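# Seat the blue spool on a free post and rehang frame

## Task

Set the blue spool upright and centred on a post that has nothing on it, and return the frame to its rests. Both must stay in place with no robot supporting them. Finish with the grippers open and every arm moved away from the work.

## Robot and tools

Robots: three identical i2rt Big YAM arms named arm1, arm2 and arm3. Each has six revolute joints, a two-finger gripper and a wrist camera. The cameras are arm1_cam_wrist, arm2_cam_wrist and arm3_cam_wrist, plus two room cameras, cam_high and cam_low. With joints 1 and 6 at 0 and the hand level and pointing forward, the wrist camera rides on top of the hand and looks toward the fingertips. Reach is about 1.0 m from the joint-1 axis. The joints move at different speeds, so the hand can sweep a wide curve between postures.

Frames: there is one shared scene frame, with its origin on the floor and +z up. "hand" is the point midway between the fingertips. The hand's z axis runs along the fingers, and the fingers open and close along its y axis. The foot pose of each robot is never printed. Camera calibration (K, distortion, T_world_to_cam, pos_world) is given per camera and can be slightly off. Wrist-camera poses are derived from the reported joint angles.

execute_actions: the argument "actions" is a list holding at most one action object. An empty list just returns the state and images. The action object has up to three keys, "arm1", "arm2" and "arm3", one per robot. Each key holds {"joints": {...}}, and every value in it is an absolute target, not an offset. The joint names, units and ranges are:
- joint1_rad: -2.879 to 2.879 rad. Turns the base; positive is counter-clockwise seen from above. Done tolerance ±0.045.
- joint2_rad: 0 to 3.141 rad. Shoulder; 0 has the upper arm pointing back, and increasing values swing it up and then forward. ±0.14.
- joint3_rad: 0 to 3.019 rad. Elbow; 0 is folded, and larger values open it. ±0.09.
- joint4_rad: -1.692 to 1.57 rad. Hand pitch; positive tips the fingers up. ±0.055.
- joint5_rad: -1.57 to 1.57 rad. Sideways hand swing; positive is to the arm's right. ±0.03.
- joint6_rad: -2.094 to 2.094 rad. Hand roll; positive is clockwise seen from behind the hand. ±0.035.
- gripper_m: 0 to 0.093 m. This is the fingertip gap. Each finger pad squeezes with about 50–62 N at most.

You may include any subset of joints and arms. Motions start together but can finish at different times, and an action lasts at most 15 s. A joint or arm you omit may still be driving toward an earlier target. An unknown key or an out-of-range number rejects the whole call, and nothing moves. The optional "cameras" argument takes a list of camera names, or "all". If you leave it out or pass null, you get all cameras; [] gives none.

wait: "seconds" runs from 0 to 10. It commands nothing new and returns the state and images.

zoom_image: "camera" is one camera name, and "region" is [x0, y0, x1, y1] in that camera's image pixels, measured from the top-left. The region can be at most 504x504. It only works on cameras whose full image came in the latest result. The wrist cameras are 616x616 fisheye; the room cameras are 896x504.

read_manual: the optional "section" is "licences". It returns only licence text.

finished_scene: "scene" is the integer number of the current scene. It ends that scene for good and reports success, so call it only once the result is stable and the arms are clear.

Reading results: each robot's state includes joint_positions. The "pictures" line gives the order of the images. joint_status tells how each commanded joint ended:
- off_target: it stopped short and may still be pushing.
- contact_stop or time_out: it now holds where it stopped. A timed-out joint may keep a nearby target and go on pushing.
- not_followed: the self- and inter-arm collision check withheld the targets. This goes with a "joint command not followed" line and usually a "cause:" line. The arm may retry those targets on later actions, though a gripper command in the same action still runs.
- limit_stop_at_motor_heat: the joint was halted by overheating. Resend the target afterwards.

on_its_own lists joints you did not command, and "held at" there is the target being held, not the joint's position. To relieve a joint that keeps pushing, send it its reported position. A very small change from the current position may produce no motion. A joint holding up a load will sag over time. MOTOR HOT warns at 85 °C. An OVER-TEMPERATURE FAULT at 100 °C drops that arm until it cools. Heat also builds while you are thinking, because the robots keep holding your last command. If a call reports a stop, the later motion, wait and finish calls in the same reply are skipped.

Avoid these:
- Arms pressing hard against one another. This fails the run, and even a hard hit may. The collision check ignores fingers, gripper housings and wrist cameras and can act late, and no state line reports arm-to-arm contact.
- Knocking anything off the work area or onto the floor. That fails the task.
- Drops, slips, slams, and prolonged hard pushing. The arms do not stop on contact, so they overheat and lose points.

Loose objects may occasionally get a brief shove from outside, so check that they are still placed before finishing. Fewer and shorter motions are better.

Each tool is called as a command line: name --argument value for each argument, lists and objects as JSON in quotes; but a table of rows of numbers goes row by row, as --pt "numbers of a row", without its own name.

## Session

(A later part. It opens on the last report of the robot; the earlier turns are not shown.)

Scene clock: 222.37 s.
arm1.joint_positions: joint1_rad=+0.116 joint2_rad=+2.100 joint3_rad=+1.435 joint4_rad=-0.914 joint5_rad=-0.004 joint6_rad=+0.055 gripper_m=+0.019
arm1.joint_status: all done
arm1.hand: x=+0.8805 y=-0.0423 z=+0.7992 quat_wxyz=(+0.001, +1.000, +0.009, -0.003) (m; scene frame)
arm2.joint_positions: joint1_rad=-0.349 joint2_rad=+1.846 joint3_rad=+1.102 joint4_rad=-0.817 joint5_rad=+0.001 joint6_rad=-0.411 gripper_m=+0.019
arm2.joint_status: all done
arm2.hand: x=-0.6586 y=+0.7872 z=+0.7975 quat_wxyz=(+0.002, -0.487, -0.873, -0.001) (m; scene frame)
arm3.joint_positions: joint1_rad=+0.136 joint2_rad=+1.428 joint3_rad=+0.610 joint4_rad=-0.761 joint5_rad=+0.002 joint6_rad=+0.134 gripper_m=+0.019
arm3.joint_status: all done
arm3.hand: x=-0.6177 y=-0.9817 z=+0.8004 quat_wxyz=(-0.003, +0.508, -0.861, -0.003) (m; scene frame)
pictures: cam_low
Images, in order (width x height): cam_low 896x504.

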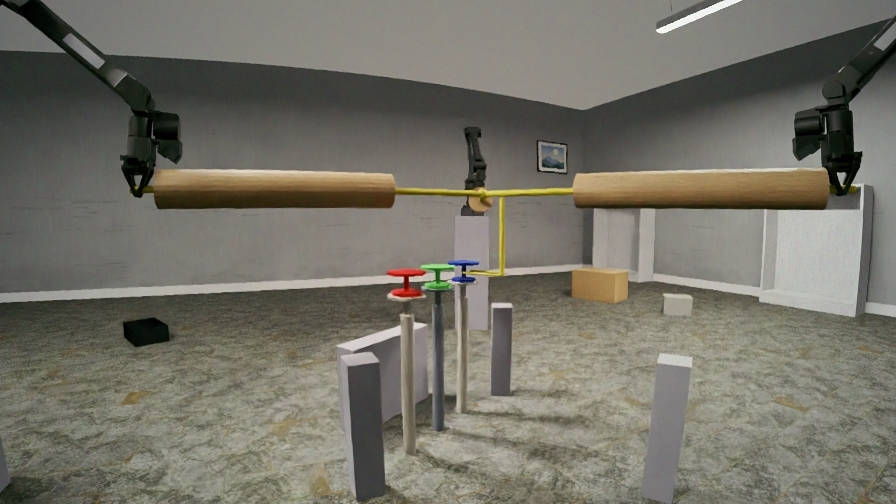

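execute_actions --actions '[{"arm1":{"joints":{"joint1_rad":0.024,"joint2_rad":2.155,"joint3_rad":1.63,"joint4_rad":-1.01,"joint6_rad":-0.04}},"arm2":{"joints":{"joint1_rad":-0.41,"joint2_rad":1.688,"joint3_rad":0.916,"joint4_rad":-0.747,"joint6_rad":-0.478}},"arm3":{"joints":{"joint1_rad":0.307,"joint2_rad":1.532,"joint3_rad":0.762,"joint4_rad":-0.79,"joint6_rad":0.315}}}]' --cameras '[]'

execute_actions --actions '[{"arm1":{"joints":{"joint1_rad":-0.138,"joint2_rad":2.11,"joint3_rad":1.472,"joint4_rad":-0.90,"joint6_rad":-0.203}},"arm2":{"joints":{"joint1_rad":-0.265,"joint2_rad":1.55,"joint3_rad":0.652,"joint4_rad":-0.625,"joint6_rad":-0.318}},"arm3":{"joints":{"joint1_rad":0.262,"joint2_rad":1.775,"joint3_rad":1.045,"joint4_rad":-0.825,"joint6_rad":0.26}}}]' --cameras '[]'

execute_actions --actions '[{"arm1":{"joints":{"joint1_rad":-0.314,"joint2_rad":2.115,"joint3_rad":1.424,"joint4_rad":-0.85,"joint6_rad":-0.38}},"arm2":{"joints":{"joint1_rad":-0.032,"joint2_rad":1.437,"joint3_rad":0.43,"joint4_rad":-0.525,"joint6_rad":-0.078}},"arm3":{"joints":{"joint1_rad":0.242,"joint2_rad":2.0,"joint3_rad":1.37,"joint4_rad":-0.92,"joint6_rad":0.242}}}]' --cameras '["cam_high","cam_low"]'

Scene clock: 228.03 s.
arm1.joint_positions: joint1_rad=+0.020 joint2_rad=+2.173 joint3_rad=+1.570 joint4_rad=-0.978 joint5_rad=-0.002 joint6_rad=-0.037 gripper_m=+0.019
arm1.joint_status: all done
arm1.hand: x=+0.8452 y=+0.0134 z=+0.7997 quat_wxyz=(+0.000, +1.000, +0.008, -0.001) (m; scene frame)
arm2.joint_positions: joint1_rad=-0.411 joint2_rad=+1.714 joint3_rad=+0.907 joint4_rad=-0.748 joint5_rad=+0.001 joint6_rad=-0.471 gripper_m=+0.019
arm2.joint_status: all done
arm2.hand: x=-0.6928 y=+0.8461 z=+0.8003 quat_wxyz=(+0.000, -0.488, -0.873, +0.002) (m; scene frame)
arm3.joint_positions: joint1_rad=+0.303 joint2_rad=+1.543 joint3_rad=+0.738 joint4_rad=-0.781 joint5_rad=+0.001 joint6_rad=+0.304 gripper_m=+0.019
arm3.joint_status: all done
arm3.hand: x=-0.6556 y=-0.9229 z=+0.8004 quat_wxyz=(+0.000, +0.507, -0.862, +0.000) (m; scene frame)
pictures: none
No camera images: the call's "cameras" was empty. Leave "cameras" out to get every camera's image.

Scene clock: 229.10 s.
arm1.joint_positions: joint1_rad=-0.144 joint2_rad=+2.166 joint3_rad=+1.468 joint4_rad=-0.901 joint5_rad=-0.005 joint6_rad=-0.201 gripper_m=+0.019
arm1.joint_status: all done
arm1.hand: x=+0.8827 y=+0.1060 z=+0.7728 quat_wxyz=(+0.004, +1.000, +0.008, +0.007) (m; scene frame)
arm2.joint_positions: joint1_rad=-0.265 joint2_rad=+1.571 joint3_rad=+0.641 joint4_rad=-0.625 joint5_rad=+0.008 joint6_rad=-0.326 gripper_m=+0.019
arm2.joint_status: all done
arm2.hand: x=-0.6546 y=+0.9420 z=+0.7845 quat_wxyz=(+0.002, -0.488, -0.873, +0.004) (m; scene frame)
arm3.joint_positions: joint1_rad=+0.264 joint2_rad=+1.793 joint3_rad=+1.018 joint4_rad=-0.814 joint5_rad=-0.003 joint6_rad=+0.268 gripper_m=+0.019
arm3.joint_status: all done
arm3.hand: x=-0.6193 y=-0.8285 z=+0.7843 quat_wxyz=(+0.002, +0.505, -0.863, +0.000) (m; scene frame)
pictures: none
No camera images: the call's "cameras" was empty. Leave "cameras" out to get every camera's image.

Scene clock: 230.13 s.
arm1.joint_positions: joint1_rad=-0.317 joint2_rad=+2.165 joint3_rad=+1.417 joint4_rad=-0.846 joint5_rad=-0.003 joint6_rad=-0.373 gripper_m=+0.019
arm1.joint_status: all done
arm1.hand: x=+0.9202 y=+0.1983 z=+0.7582 quat_wxyz=(+0.005, +1.000, +0.007, +0.004) (m; scene frame)
arm2.joint_positions: joint1_rad=-0.034 joint2_rad=+1.452 joint3_rad=+0.422 joint4_rad=-0.522 joint5_rad=+0.007 joint6_rad=-0.094 gripper_m=+0.019
arm2.joint_status: all done
arm2.hand: x=-0.6184 y=+1.0354 z=+0.7697 quat_wxyz=(-0.002, -0.488, -0.873, +0.003) (m; scene frame)
arm3.joint_positions: joint1_rad=+0.241 joint2_rad=+2.020 joint3_rad=+1.329 joint4_rad=-0.897 joint5_rad=+0.000 joint6_rad=+0.247 gripper_m=+0.019
arm3.joint_status: all done
arm3.hand: x=-0.5830 y=-0.7366 z=+0.7668 quat_wxyz=(+0.001, +0.505, -0.863, +0.000) (m; scene frame)
pictures: cam_high, cam_low
Images, in order (width x height): cam_high 896x504, cam_low 896x504.

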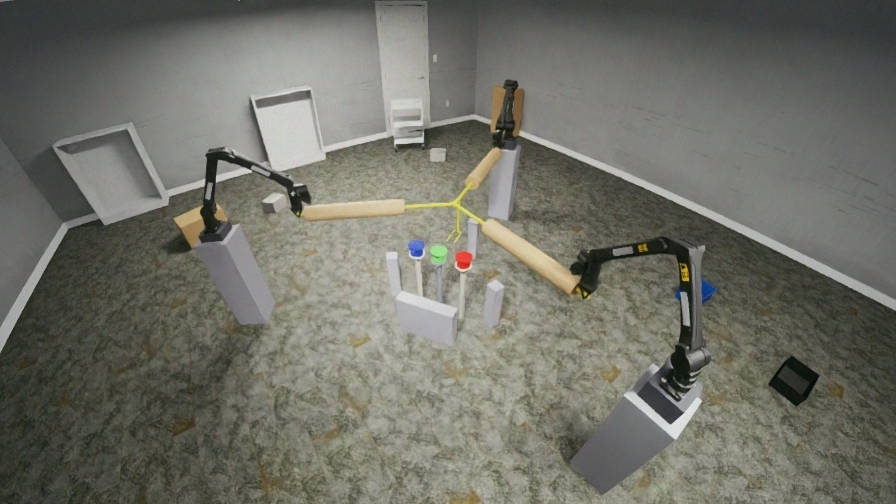

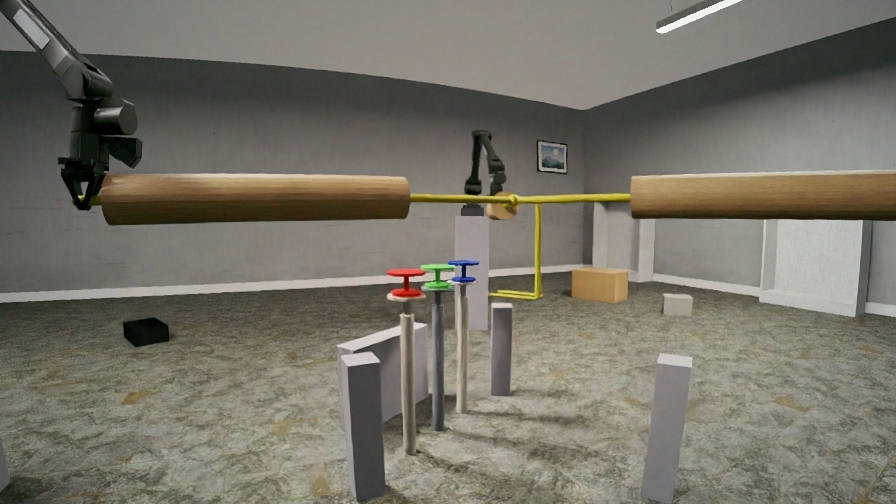

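execute_actions --actions '[{"arm1":{"joints":{"joint2_rad":2.275,"joint3_rad":1.44,"joint4_rad":-0.687}},"arm2":{"joints":{"joint2_rad":1.837,"joint3_rad":0.418,"joint4_rad":-0.117}},"arm3":{"joints":{"joint2_rad":2.152,"joint3_rad":1.322,"joint4_rad":-0.715}}}]' --cameras '[]'

execute_actions --actions '[{"arm1":{"joints":{"joint2_rad":2.443,"joint3_rad":1.505,"joint4_rad":-0.572}},"arm2":{"joints":{"joint2_rad":2.193,"joint3_rad":0.488,"joint4_rad":0.168}},"arm3":{"joints":{"joint2_rad":2.318,"joint3_rad":1.365,"joint4_rad":-0.577}}}]' --cameras '[]'

Scene clock: 233.70 s.
arm1.joint_positions: joint1_rad=-0.316 joint2_rad=+2.318 joint3_rad=+1.417 joint4_rad=-0.686 joint5_rad=+0.001 joint6_rad=-0.373 gripper_m=+0.019
arm1.joint_status: all done
arm1.hand: x=+0.9212 y=+0.1979 z=+0.6743 quat_wxyz=(+0.001, +1.000, +0.008, +0.001) (m; scene frame)
arm2.joint_positions: joint1_rad=-0.034 joint2_rad=+1.844 joint3_rad=+0.413 joint4_rad=-0.123 joint5_rad=+0.000 joint6_rad=-0.093 gripper_m=+0.019
arm2.joint_status: all done
arm2.hand: x=-0.6169 y=+1.0359 z=+0.6811 quat_wxyz=(-0.003, -0.489, -0.873, +0.000) (m; scene frame)
arm3.joint_positions: joint1_rad=+0.239 joint2_rad=+2.193 joint3_rad=+1.315 joint4_rad=-0.713 joint5_rad=+0.001 joint6_rad=+0.246 gripper_m=+0.019
arm3.joint_status: all done
arm3.hand: x=-0.5819 y=-0.7359 z=+0.6731 quat_wxyz=(+0.001, +0.504, -0.864, +0.001) (m; scene frame)
pictures: none
No camera images: the call's "cameras" was empty. Leave "cameras" out to get every camera's image.

Scene clock: 234.70 s.
arm1.joint_positions: joint1_rad=-0.308 joint2_rad=+2.482 joint3_rad=+1.463 joint4_rad=-0.573 joint5_rad=-0.001 joint6_rad=-0.366 gripper_m=+0.019
arm1.joint_status: all done
arm1.hand: x=+0.9230 y=+0.1917 z=+0.5953 quat_wxyz=(+0.003, +1.000, +0.008, +0.004) (m; scene frame)
arm2.joint_positions: joint1_rad=-0.034 joint2_rad=+2.202 joint3_rad=+0.491 joint4_rad=+0.164 joint5_rad=+0.000 joint6_rad=-0.093 gripper_m=+0.019
arm2.joint_status: all done
arm2.hand: x=-0.6144 y=+1.0314 z=+0.6005 quat_wxyz=(-0.006, -0.489, -0.872, +0.002) (m; scene frame)
arm3.joint_positions: joint1_rad=+0.233 joint2_rad=+2.351 joint3_rad=+1.331 joint4_rad=-0.571 joint5_rad=+0.002 joint6_rad=+0.241 gripper_m=+0.019
arm3.joint_status: all done
arm3.hand: x=-0.5799 y=-0.7410 z=+0.5945 quat_wxyz=(+0.001, +0.504, -0.864, +0.002) (m; scene frame)
pictures: none
No camera images: the call's "cameras" was empty. Leave "cameras" out to get every camera's image.

execute_actions --actions '[{"arm1":{"joints":{"joint1_rad":-0.32,"joint2_rad":2.597,"joint3_rad":1.595,"joint4_rad":-0.498}},"arm2":{"joints":{"joint2_rad":2.468,"joint3_rad":0.588,"joint4_rad":0.323}},"arm3":{"joints":{"joint1_rad":0.25,"joint2_rad":2.468,"joint3_rad":1.432,"joint4_rad":-0.485}}}]' --cameras '[]'

execute_actions --actions '[{"arm1":{"joints":{"joint2_rad":2.74,"joint3_rad":1.692,"joint4_rad":-0.455}},"arm2":{"joints":{"joint2_rad":2.665,"joint3_rad":0.707,"joint4_rad":0.402}},"arm3":{"joints":{"joint2_rad":2.61,"joint3_rad":1.508,"joint4_rad":-0.422}}}]' --cameras '["cam_low","cam_high"]'

Scene clock: 238.00 s.
arm1.joint_positions: joint1_rad=-0.311 joint2_rad=+2.637 joint3_rad=+1.552 joint4_rad=-0.505 joint5_rad=-0.001 joint6_rad=-0.366 gripper_m=+0.019
arm1.joint_status: all done
arm1.hand: x=+0.9210 y=+0.1941 z=+0.5279 quat_wxyz=(+0.003, +1.000, +0.007, +0.003) (m; scene frame)
arm2.joint_positions: joint1_rad=-0.034 joint2_rad=+2.474 joint3_rad=+0.597 joint4_rad=+0.322 joint5_rad=+0.000 joint6_rad=-0.092 gripper_m=+0.019
arm2.joint_status: all done
arm2.hand: x=-0.6157 y=+1.0345 z=+0.5300 quat_wxyz=(-0.003, -0.489, -0.872, +0.000) (m; scene frame)
arm3.joint_positions: joint1_rad=+0.239 joint2_rad=+2.502 joint3_rad=+1.397 joint4_rad=-0.484 joint5_rad=+0.003 joint6_rad=+0.242 gripper_m=+0.019
arm3.joint_status: all done
arm3.hand: x=-0.5818 y=-0.7375 z=+0.5289 quat_wxyz=(+0.000, +0.506, -0.863, +0.001) (m; scene frame)
pictures: none
No camera images: the call's "cameras" was empty. Leave "cameras" out to get every camera's image.

Scene clock: 238.90 s.
arm1.joint_positions: joint1_rad=-0.313 joint2_rad=+2.777 joint3_rad=+1.652 joint4_rad=-0.464 joint5_rad=-0.003 joint6_rad=-0.367 gripper_m=+0.019
arm1.joint_status: all done
arm1.hand: x=+0.9203 y=+0.1952 z=+0.4690 quat_wxyz=(+0.004, +1.000, +0.006, +0.002) (m; scene frame)
arm2.joint_positions: joint1_rad=-0.034 joint2_rad=+2.674 joint3_rad=+0.718 joint4_rad=+0.402 joint5_rad=+0.000 joint6_rad=-0.092 gripper_m=+0.019
arm2.joint_status: all done
arm2.hand: x=-0.6156 y=+1.0347 z=+0.4690 quat_wxyz=(-0.003, -0.489, -0.872, +0.000) (m; scene frame)
arm3.joint_positions: joint1_rad=+0.241 joint2_rad=+2.642 joint3_rad=+1.477 joint4_rad=-0.423 joint5_rad=+0.005 joint6_rad=+0.244 gripper_m=+0.019
arm3.joint_status: all done
arm3.hand: x=-0.5823 y=-0.7360 z=+0.4696 quat_wxyz=(-0.001, +0.506, -0.862, +0.002) (m; scene frame)
pictures: cam_high, cam_low
Images, in order (width x height): cam_high 896x504, cam_low 896x504.

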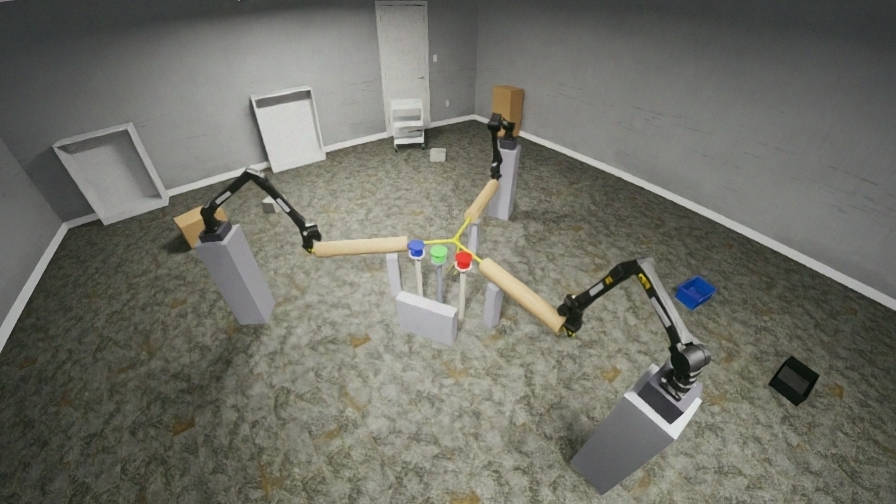

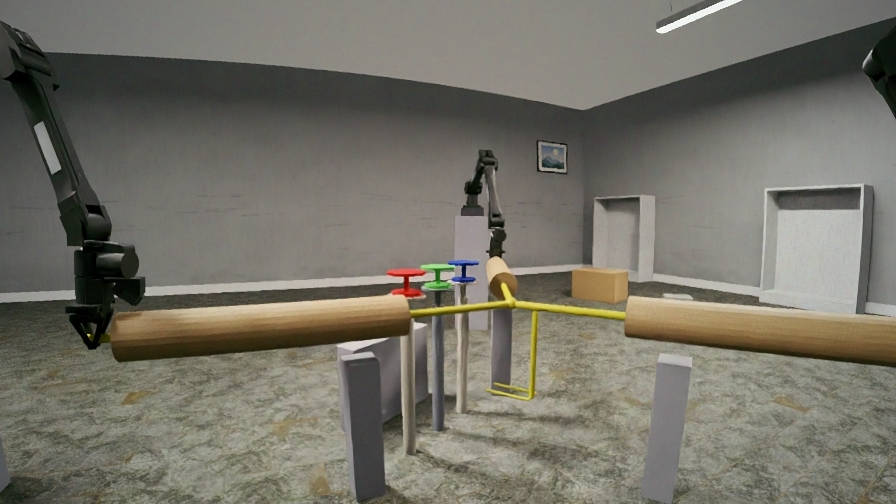

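execute_actions --actions '[{"arm1":{"joints":{"joint2_rad":2.862,"joint3_rad":1.792,"joint4_rad":-0.437}},"arm2":{"joints":{"joint2_rad":2.80,"joint3_rad":0.81,"joint4_rad":0.427}},"arm3":{"joints":{"joint2_rad":2.725,"joint3_rad":1.587,"joint4_rad":-0.393}}}]' --cameras '["cam_low"]'

Scene clock: 241.27 s.
arm1.joint_positions: joint1_rad=-0.314 joint2_rad=+2.893 joint3_rad=+1.752 joint4_rad=-0.449 joint5_rad=-0.003 joint6_rad=-0.367 gripper_m=+0.019
arm1.joint_status: all done
arm1.hand: x=+0.9196 y=+0.1959 z=+0.4222 quat_wxyz=(+0.004, +1.000, +0.006, +0.002) (m; scene frame)
arm2.joint_positions: joint1_rad=-0.034 joint2_rad=+2.808 joint3_rad=+0.821 joint4_rad=+0.429 joint5_rad=+0.000 joint6_rad=-0.092 gripper_m=+0.019
arm2.joint_status: all done
arm2.hand: x=-0.6158 y=+1.0355 z=+0.4235 quat_wxyz=(-0.001, -0.489, -0.872, -0.001) (m; scene frame)
arm3.joint_positions: joint1_rad=+0.243 joint2_rad=+2.750 joint3_rad=+1.557 joint4_rad=-0.396 joint5_rad=+0.004 joint6_rad=+0.245 gripper_m=+0.019
arm3.joint_status: all done
arm3.hand: x=-0.5832 y=-0.7345 z=+0.4253 quat_wxyz=(+0.000, +0.506, -0.862, +0.002) (m; scene frame)
pictures: cam_low
Images, in order (width x height): cam_low 896x504.

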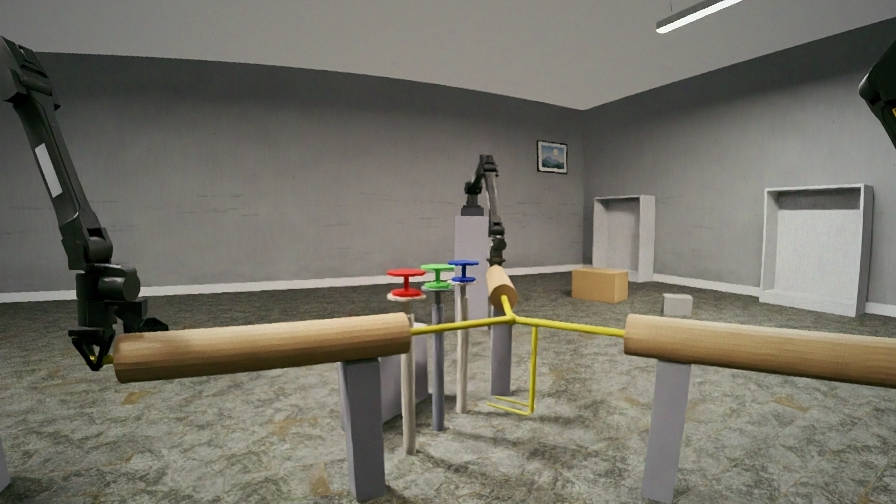

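execute_actions --actions '[{"arm1":{"joints":{"joint2_rad":2.885,"joint3_rad":1.765,"gripper_m":0.08}},"arm2":{"joints":{"gripper_m":0.08}},"arm3":{"joints":{"joint2_rad":2.745,"joint3_rad":1.565,"gripper_m":0.08}}}]' --cameras '[]'

execute_actions --actions '[{"arm1":{"joints":{"joint2_rad":2.63,"joint3_rad":1.54,"joint4_rad":-0.51}},"arm2":{"joints":{"joint2_rad":2.47,"joint3_rad":0.58,"joint4_rad":0.31}},"arm3":{"joints":{"joint2_rad":2.50,"joint3_rad":1.39,"joint4_rad":-0.495}}}]' --cameras '[]'

execute_actions --actions '[{"arm1":{"joints":{"joint2_rad":2.0,"joint3_rad":1.4,"joint4_rad":-0.9}},"arm2":{"joints":{"joint2_rad":1.6,"joint3_rad":0.6,"joint4_rad":-0.3}},"arm3":{"joints":{"joint2_rad":1.9,"joint3_rad":1.3,"joint4_rad":-0.9}}}]' --cameras '["cam_low","cam_high"]'

zoom_image --camera "cam_high" --region '[360, 200, 540, 350]'

Scene clock: 245.07 s.
arm1.joint_positions: joint1_rad=-0.314 joint2_rad=+2.893 joint3_rad=+1.752 joint4_rad=-0.449 joint5_rad=-0.003 joint6_rad=-0.369 gripper_m=+0.080
arm1.joint_status: all done
arm1.hand: x=+0.9196 y=+0.1959 z=+0.4222 quat_wxyz=(+0.004, +1.000, +0.006, +0.002) (m; scene frame)
arm2.joint_positions: joint1_rad=-0.034 joint2_rad=+2.808 joint3_rad=+0.821 joint4_rad=+0.429 joint5_rad=+0.000 joint6_rad=-0.090 gripper_m=+0.080
arm2.joint_status: all done
arm2.hand: x=-0.6158 y=+1.0355 z=+0.4235 quat_wxyz=(-0.001, -0.490, -0.872, -0.001) (m; scene frame)
arm3.joint_positions: joint1_rad=+0.243 joint2_rad=+2.750 joint3_rad=+1.557 joint4_rad=-0.396 joint5_rad=+0.004 joint6_rad=+0.245 gripper_m=+0.080
arm3.joint_status: all done
arm3.hand: x=-0.5832 y=-0.7343 z=+0.4255 quat_wxyz=(+0.000, +0.506, -0.862, +0.002) (m; scene frame)
pictures: none
No camera images: the call's "cameras" was empty. Leave "cameras" out to get every camera's image.

Scene clock: 246.27 s.
arm1.joint_positions: joint1_rad=-0.314 joint2_rad=+2.629 joint3_rad=+1.543 joint4_rad=-0.500 joint5_rad=-0.003 joint6_rad=-0.369 gripper_m=+0.080
arm1.joint_status: all done
arm1.hand: x=+0.9217 y=+0.1954 z=+0.5306 quat_wxyz=(+0.003, +1.000, +0.007, +0.000) (m; scene frame)
arm2.joint_positions: joint1_rad=-0.034 joint2_rad=+2.467 joint3_rad=+0.590 joint4_rad=+0.315 joint5_rad=+0.000 joint6_rad=-0.089 gripper_m=+0.080
arm2.joint_status: all done
arm2.hand: x=-0.6174 y=+1.0378 z=+0.5323 quat_wxyz=(+0.001, -0.490, -0.872, -0.002) (m; scene frame)
arm3.joint_positions: joint1_rad=+0.243 joint2_rad=+2.484 joint3_rad=+1.386 joint4_rad=-0.493 joint5_rad=+0.004 joint6_rad=+0.245 gripper_m=+0.080
arm3.joint_status: all done
arm3.hand: x=-0.5842 y=-0.7384 z=+0.5361 quat_wxyz=(+0.000, +0.506, -0.862, +0.003) (m; scene frame)
pictures: none
No camera images: the call's "cameras" was empty. Leave "cameras" out to get every camera's image.

Scene clock: 247.80 s.
arm1.joint_positions: joint1_rad=-0.314 joint2_rad=+1.996 joint3_rad=+1.385 joint4_rad=-0.884 joint5_rad=-0.003 joint6_rad=-0.369 gripper_m=+0.080
arm1.joint_status: all done
arm1.hand: x=+0.9142 y=+0.1991 z=+0.8410 quat_wxyz=(-0.013, +0.999, +0.007, -0.043) (m; scene frame)
arm2.joint_positions: joint1_rad=-0.034 joint2_rad=+1.603 joint3_rad=+0.594 joint4_rad=-0.293 joint5_rad=+0.000 joint6_rad=-0.089 gripper_m=+0.080
arm2.joint_status: all done
arm2.hand: x=-0.5621 y=+0.9234 z=+0.7735 quat_wxyz=(-0.107, -0.486, -0.864, +0.071) (m; scene frame)
arm3.joint_positions: joint1_rad=+0.243 joint2_rad=+1.893 joint3_rad=+1.291 joint4_rad=-0.893 joint5_rad=+0.004 joint6_rad=+0.245 gripper_m=+0.080
arm3.joint_status: all done
arm3.hand: x=-0.5832 y=-0.7355 z=+0.8205 quat_wxyz=(-0.034, +0.505, -0.862, -0.031) (m; scene frame)
pictures: cam_high, cam_low
Images, in order (width x height): cam_high 896x504, cam_low 896x504.

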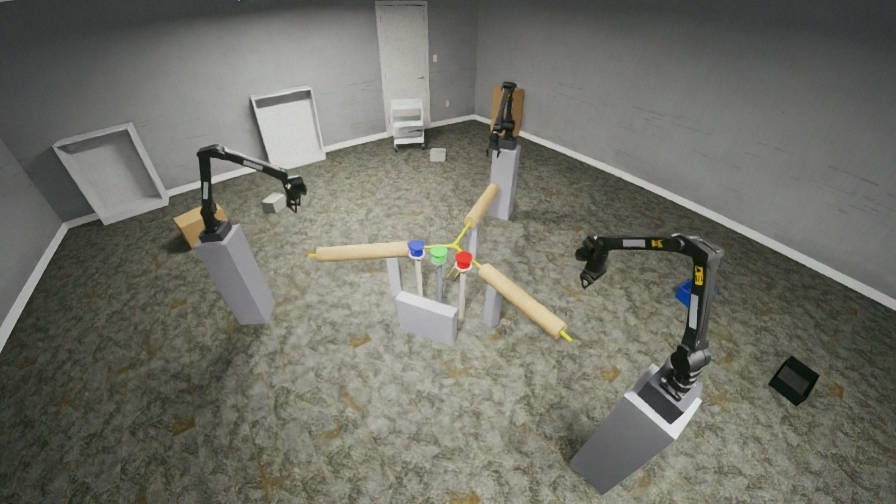

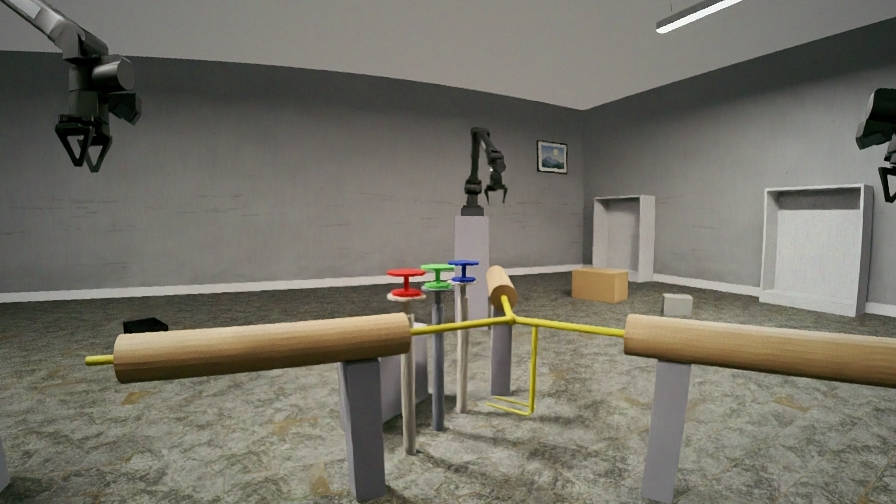

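Region (360, 200, 540, 350) of cam_high's 896x504 image, scaled by 2.800, with more detail than that image has.

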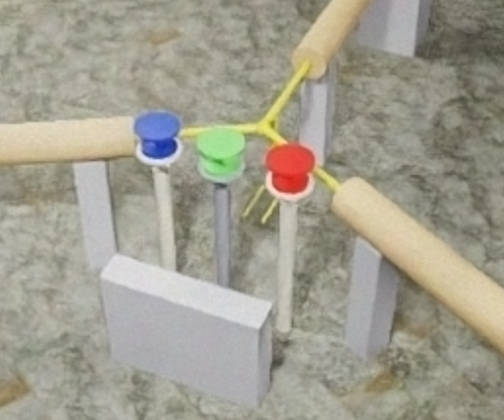

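finished_scene --scene 1

The scene is finished: the task was done.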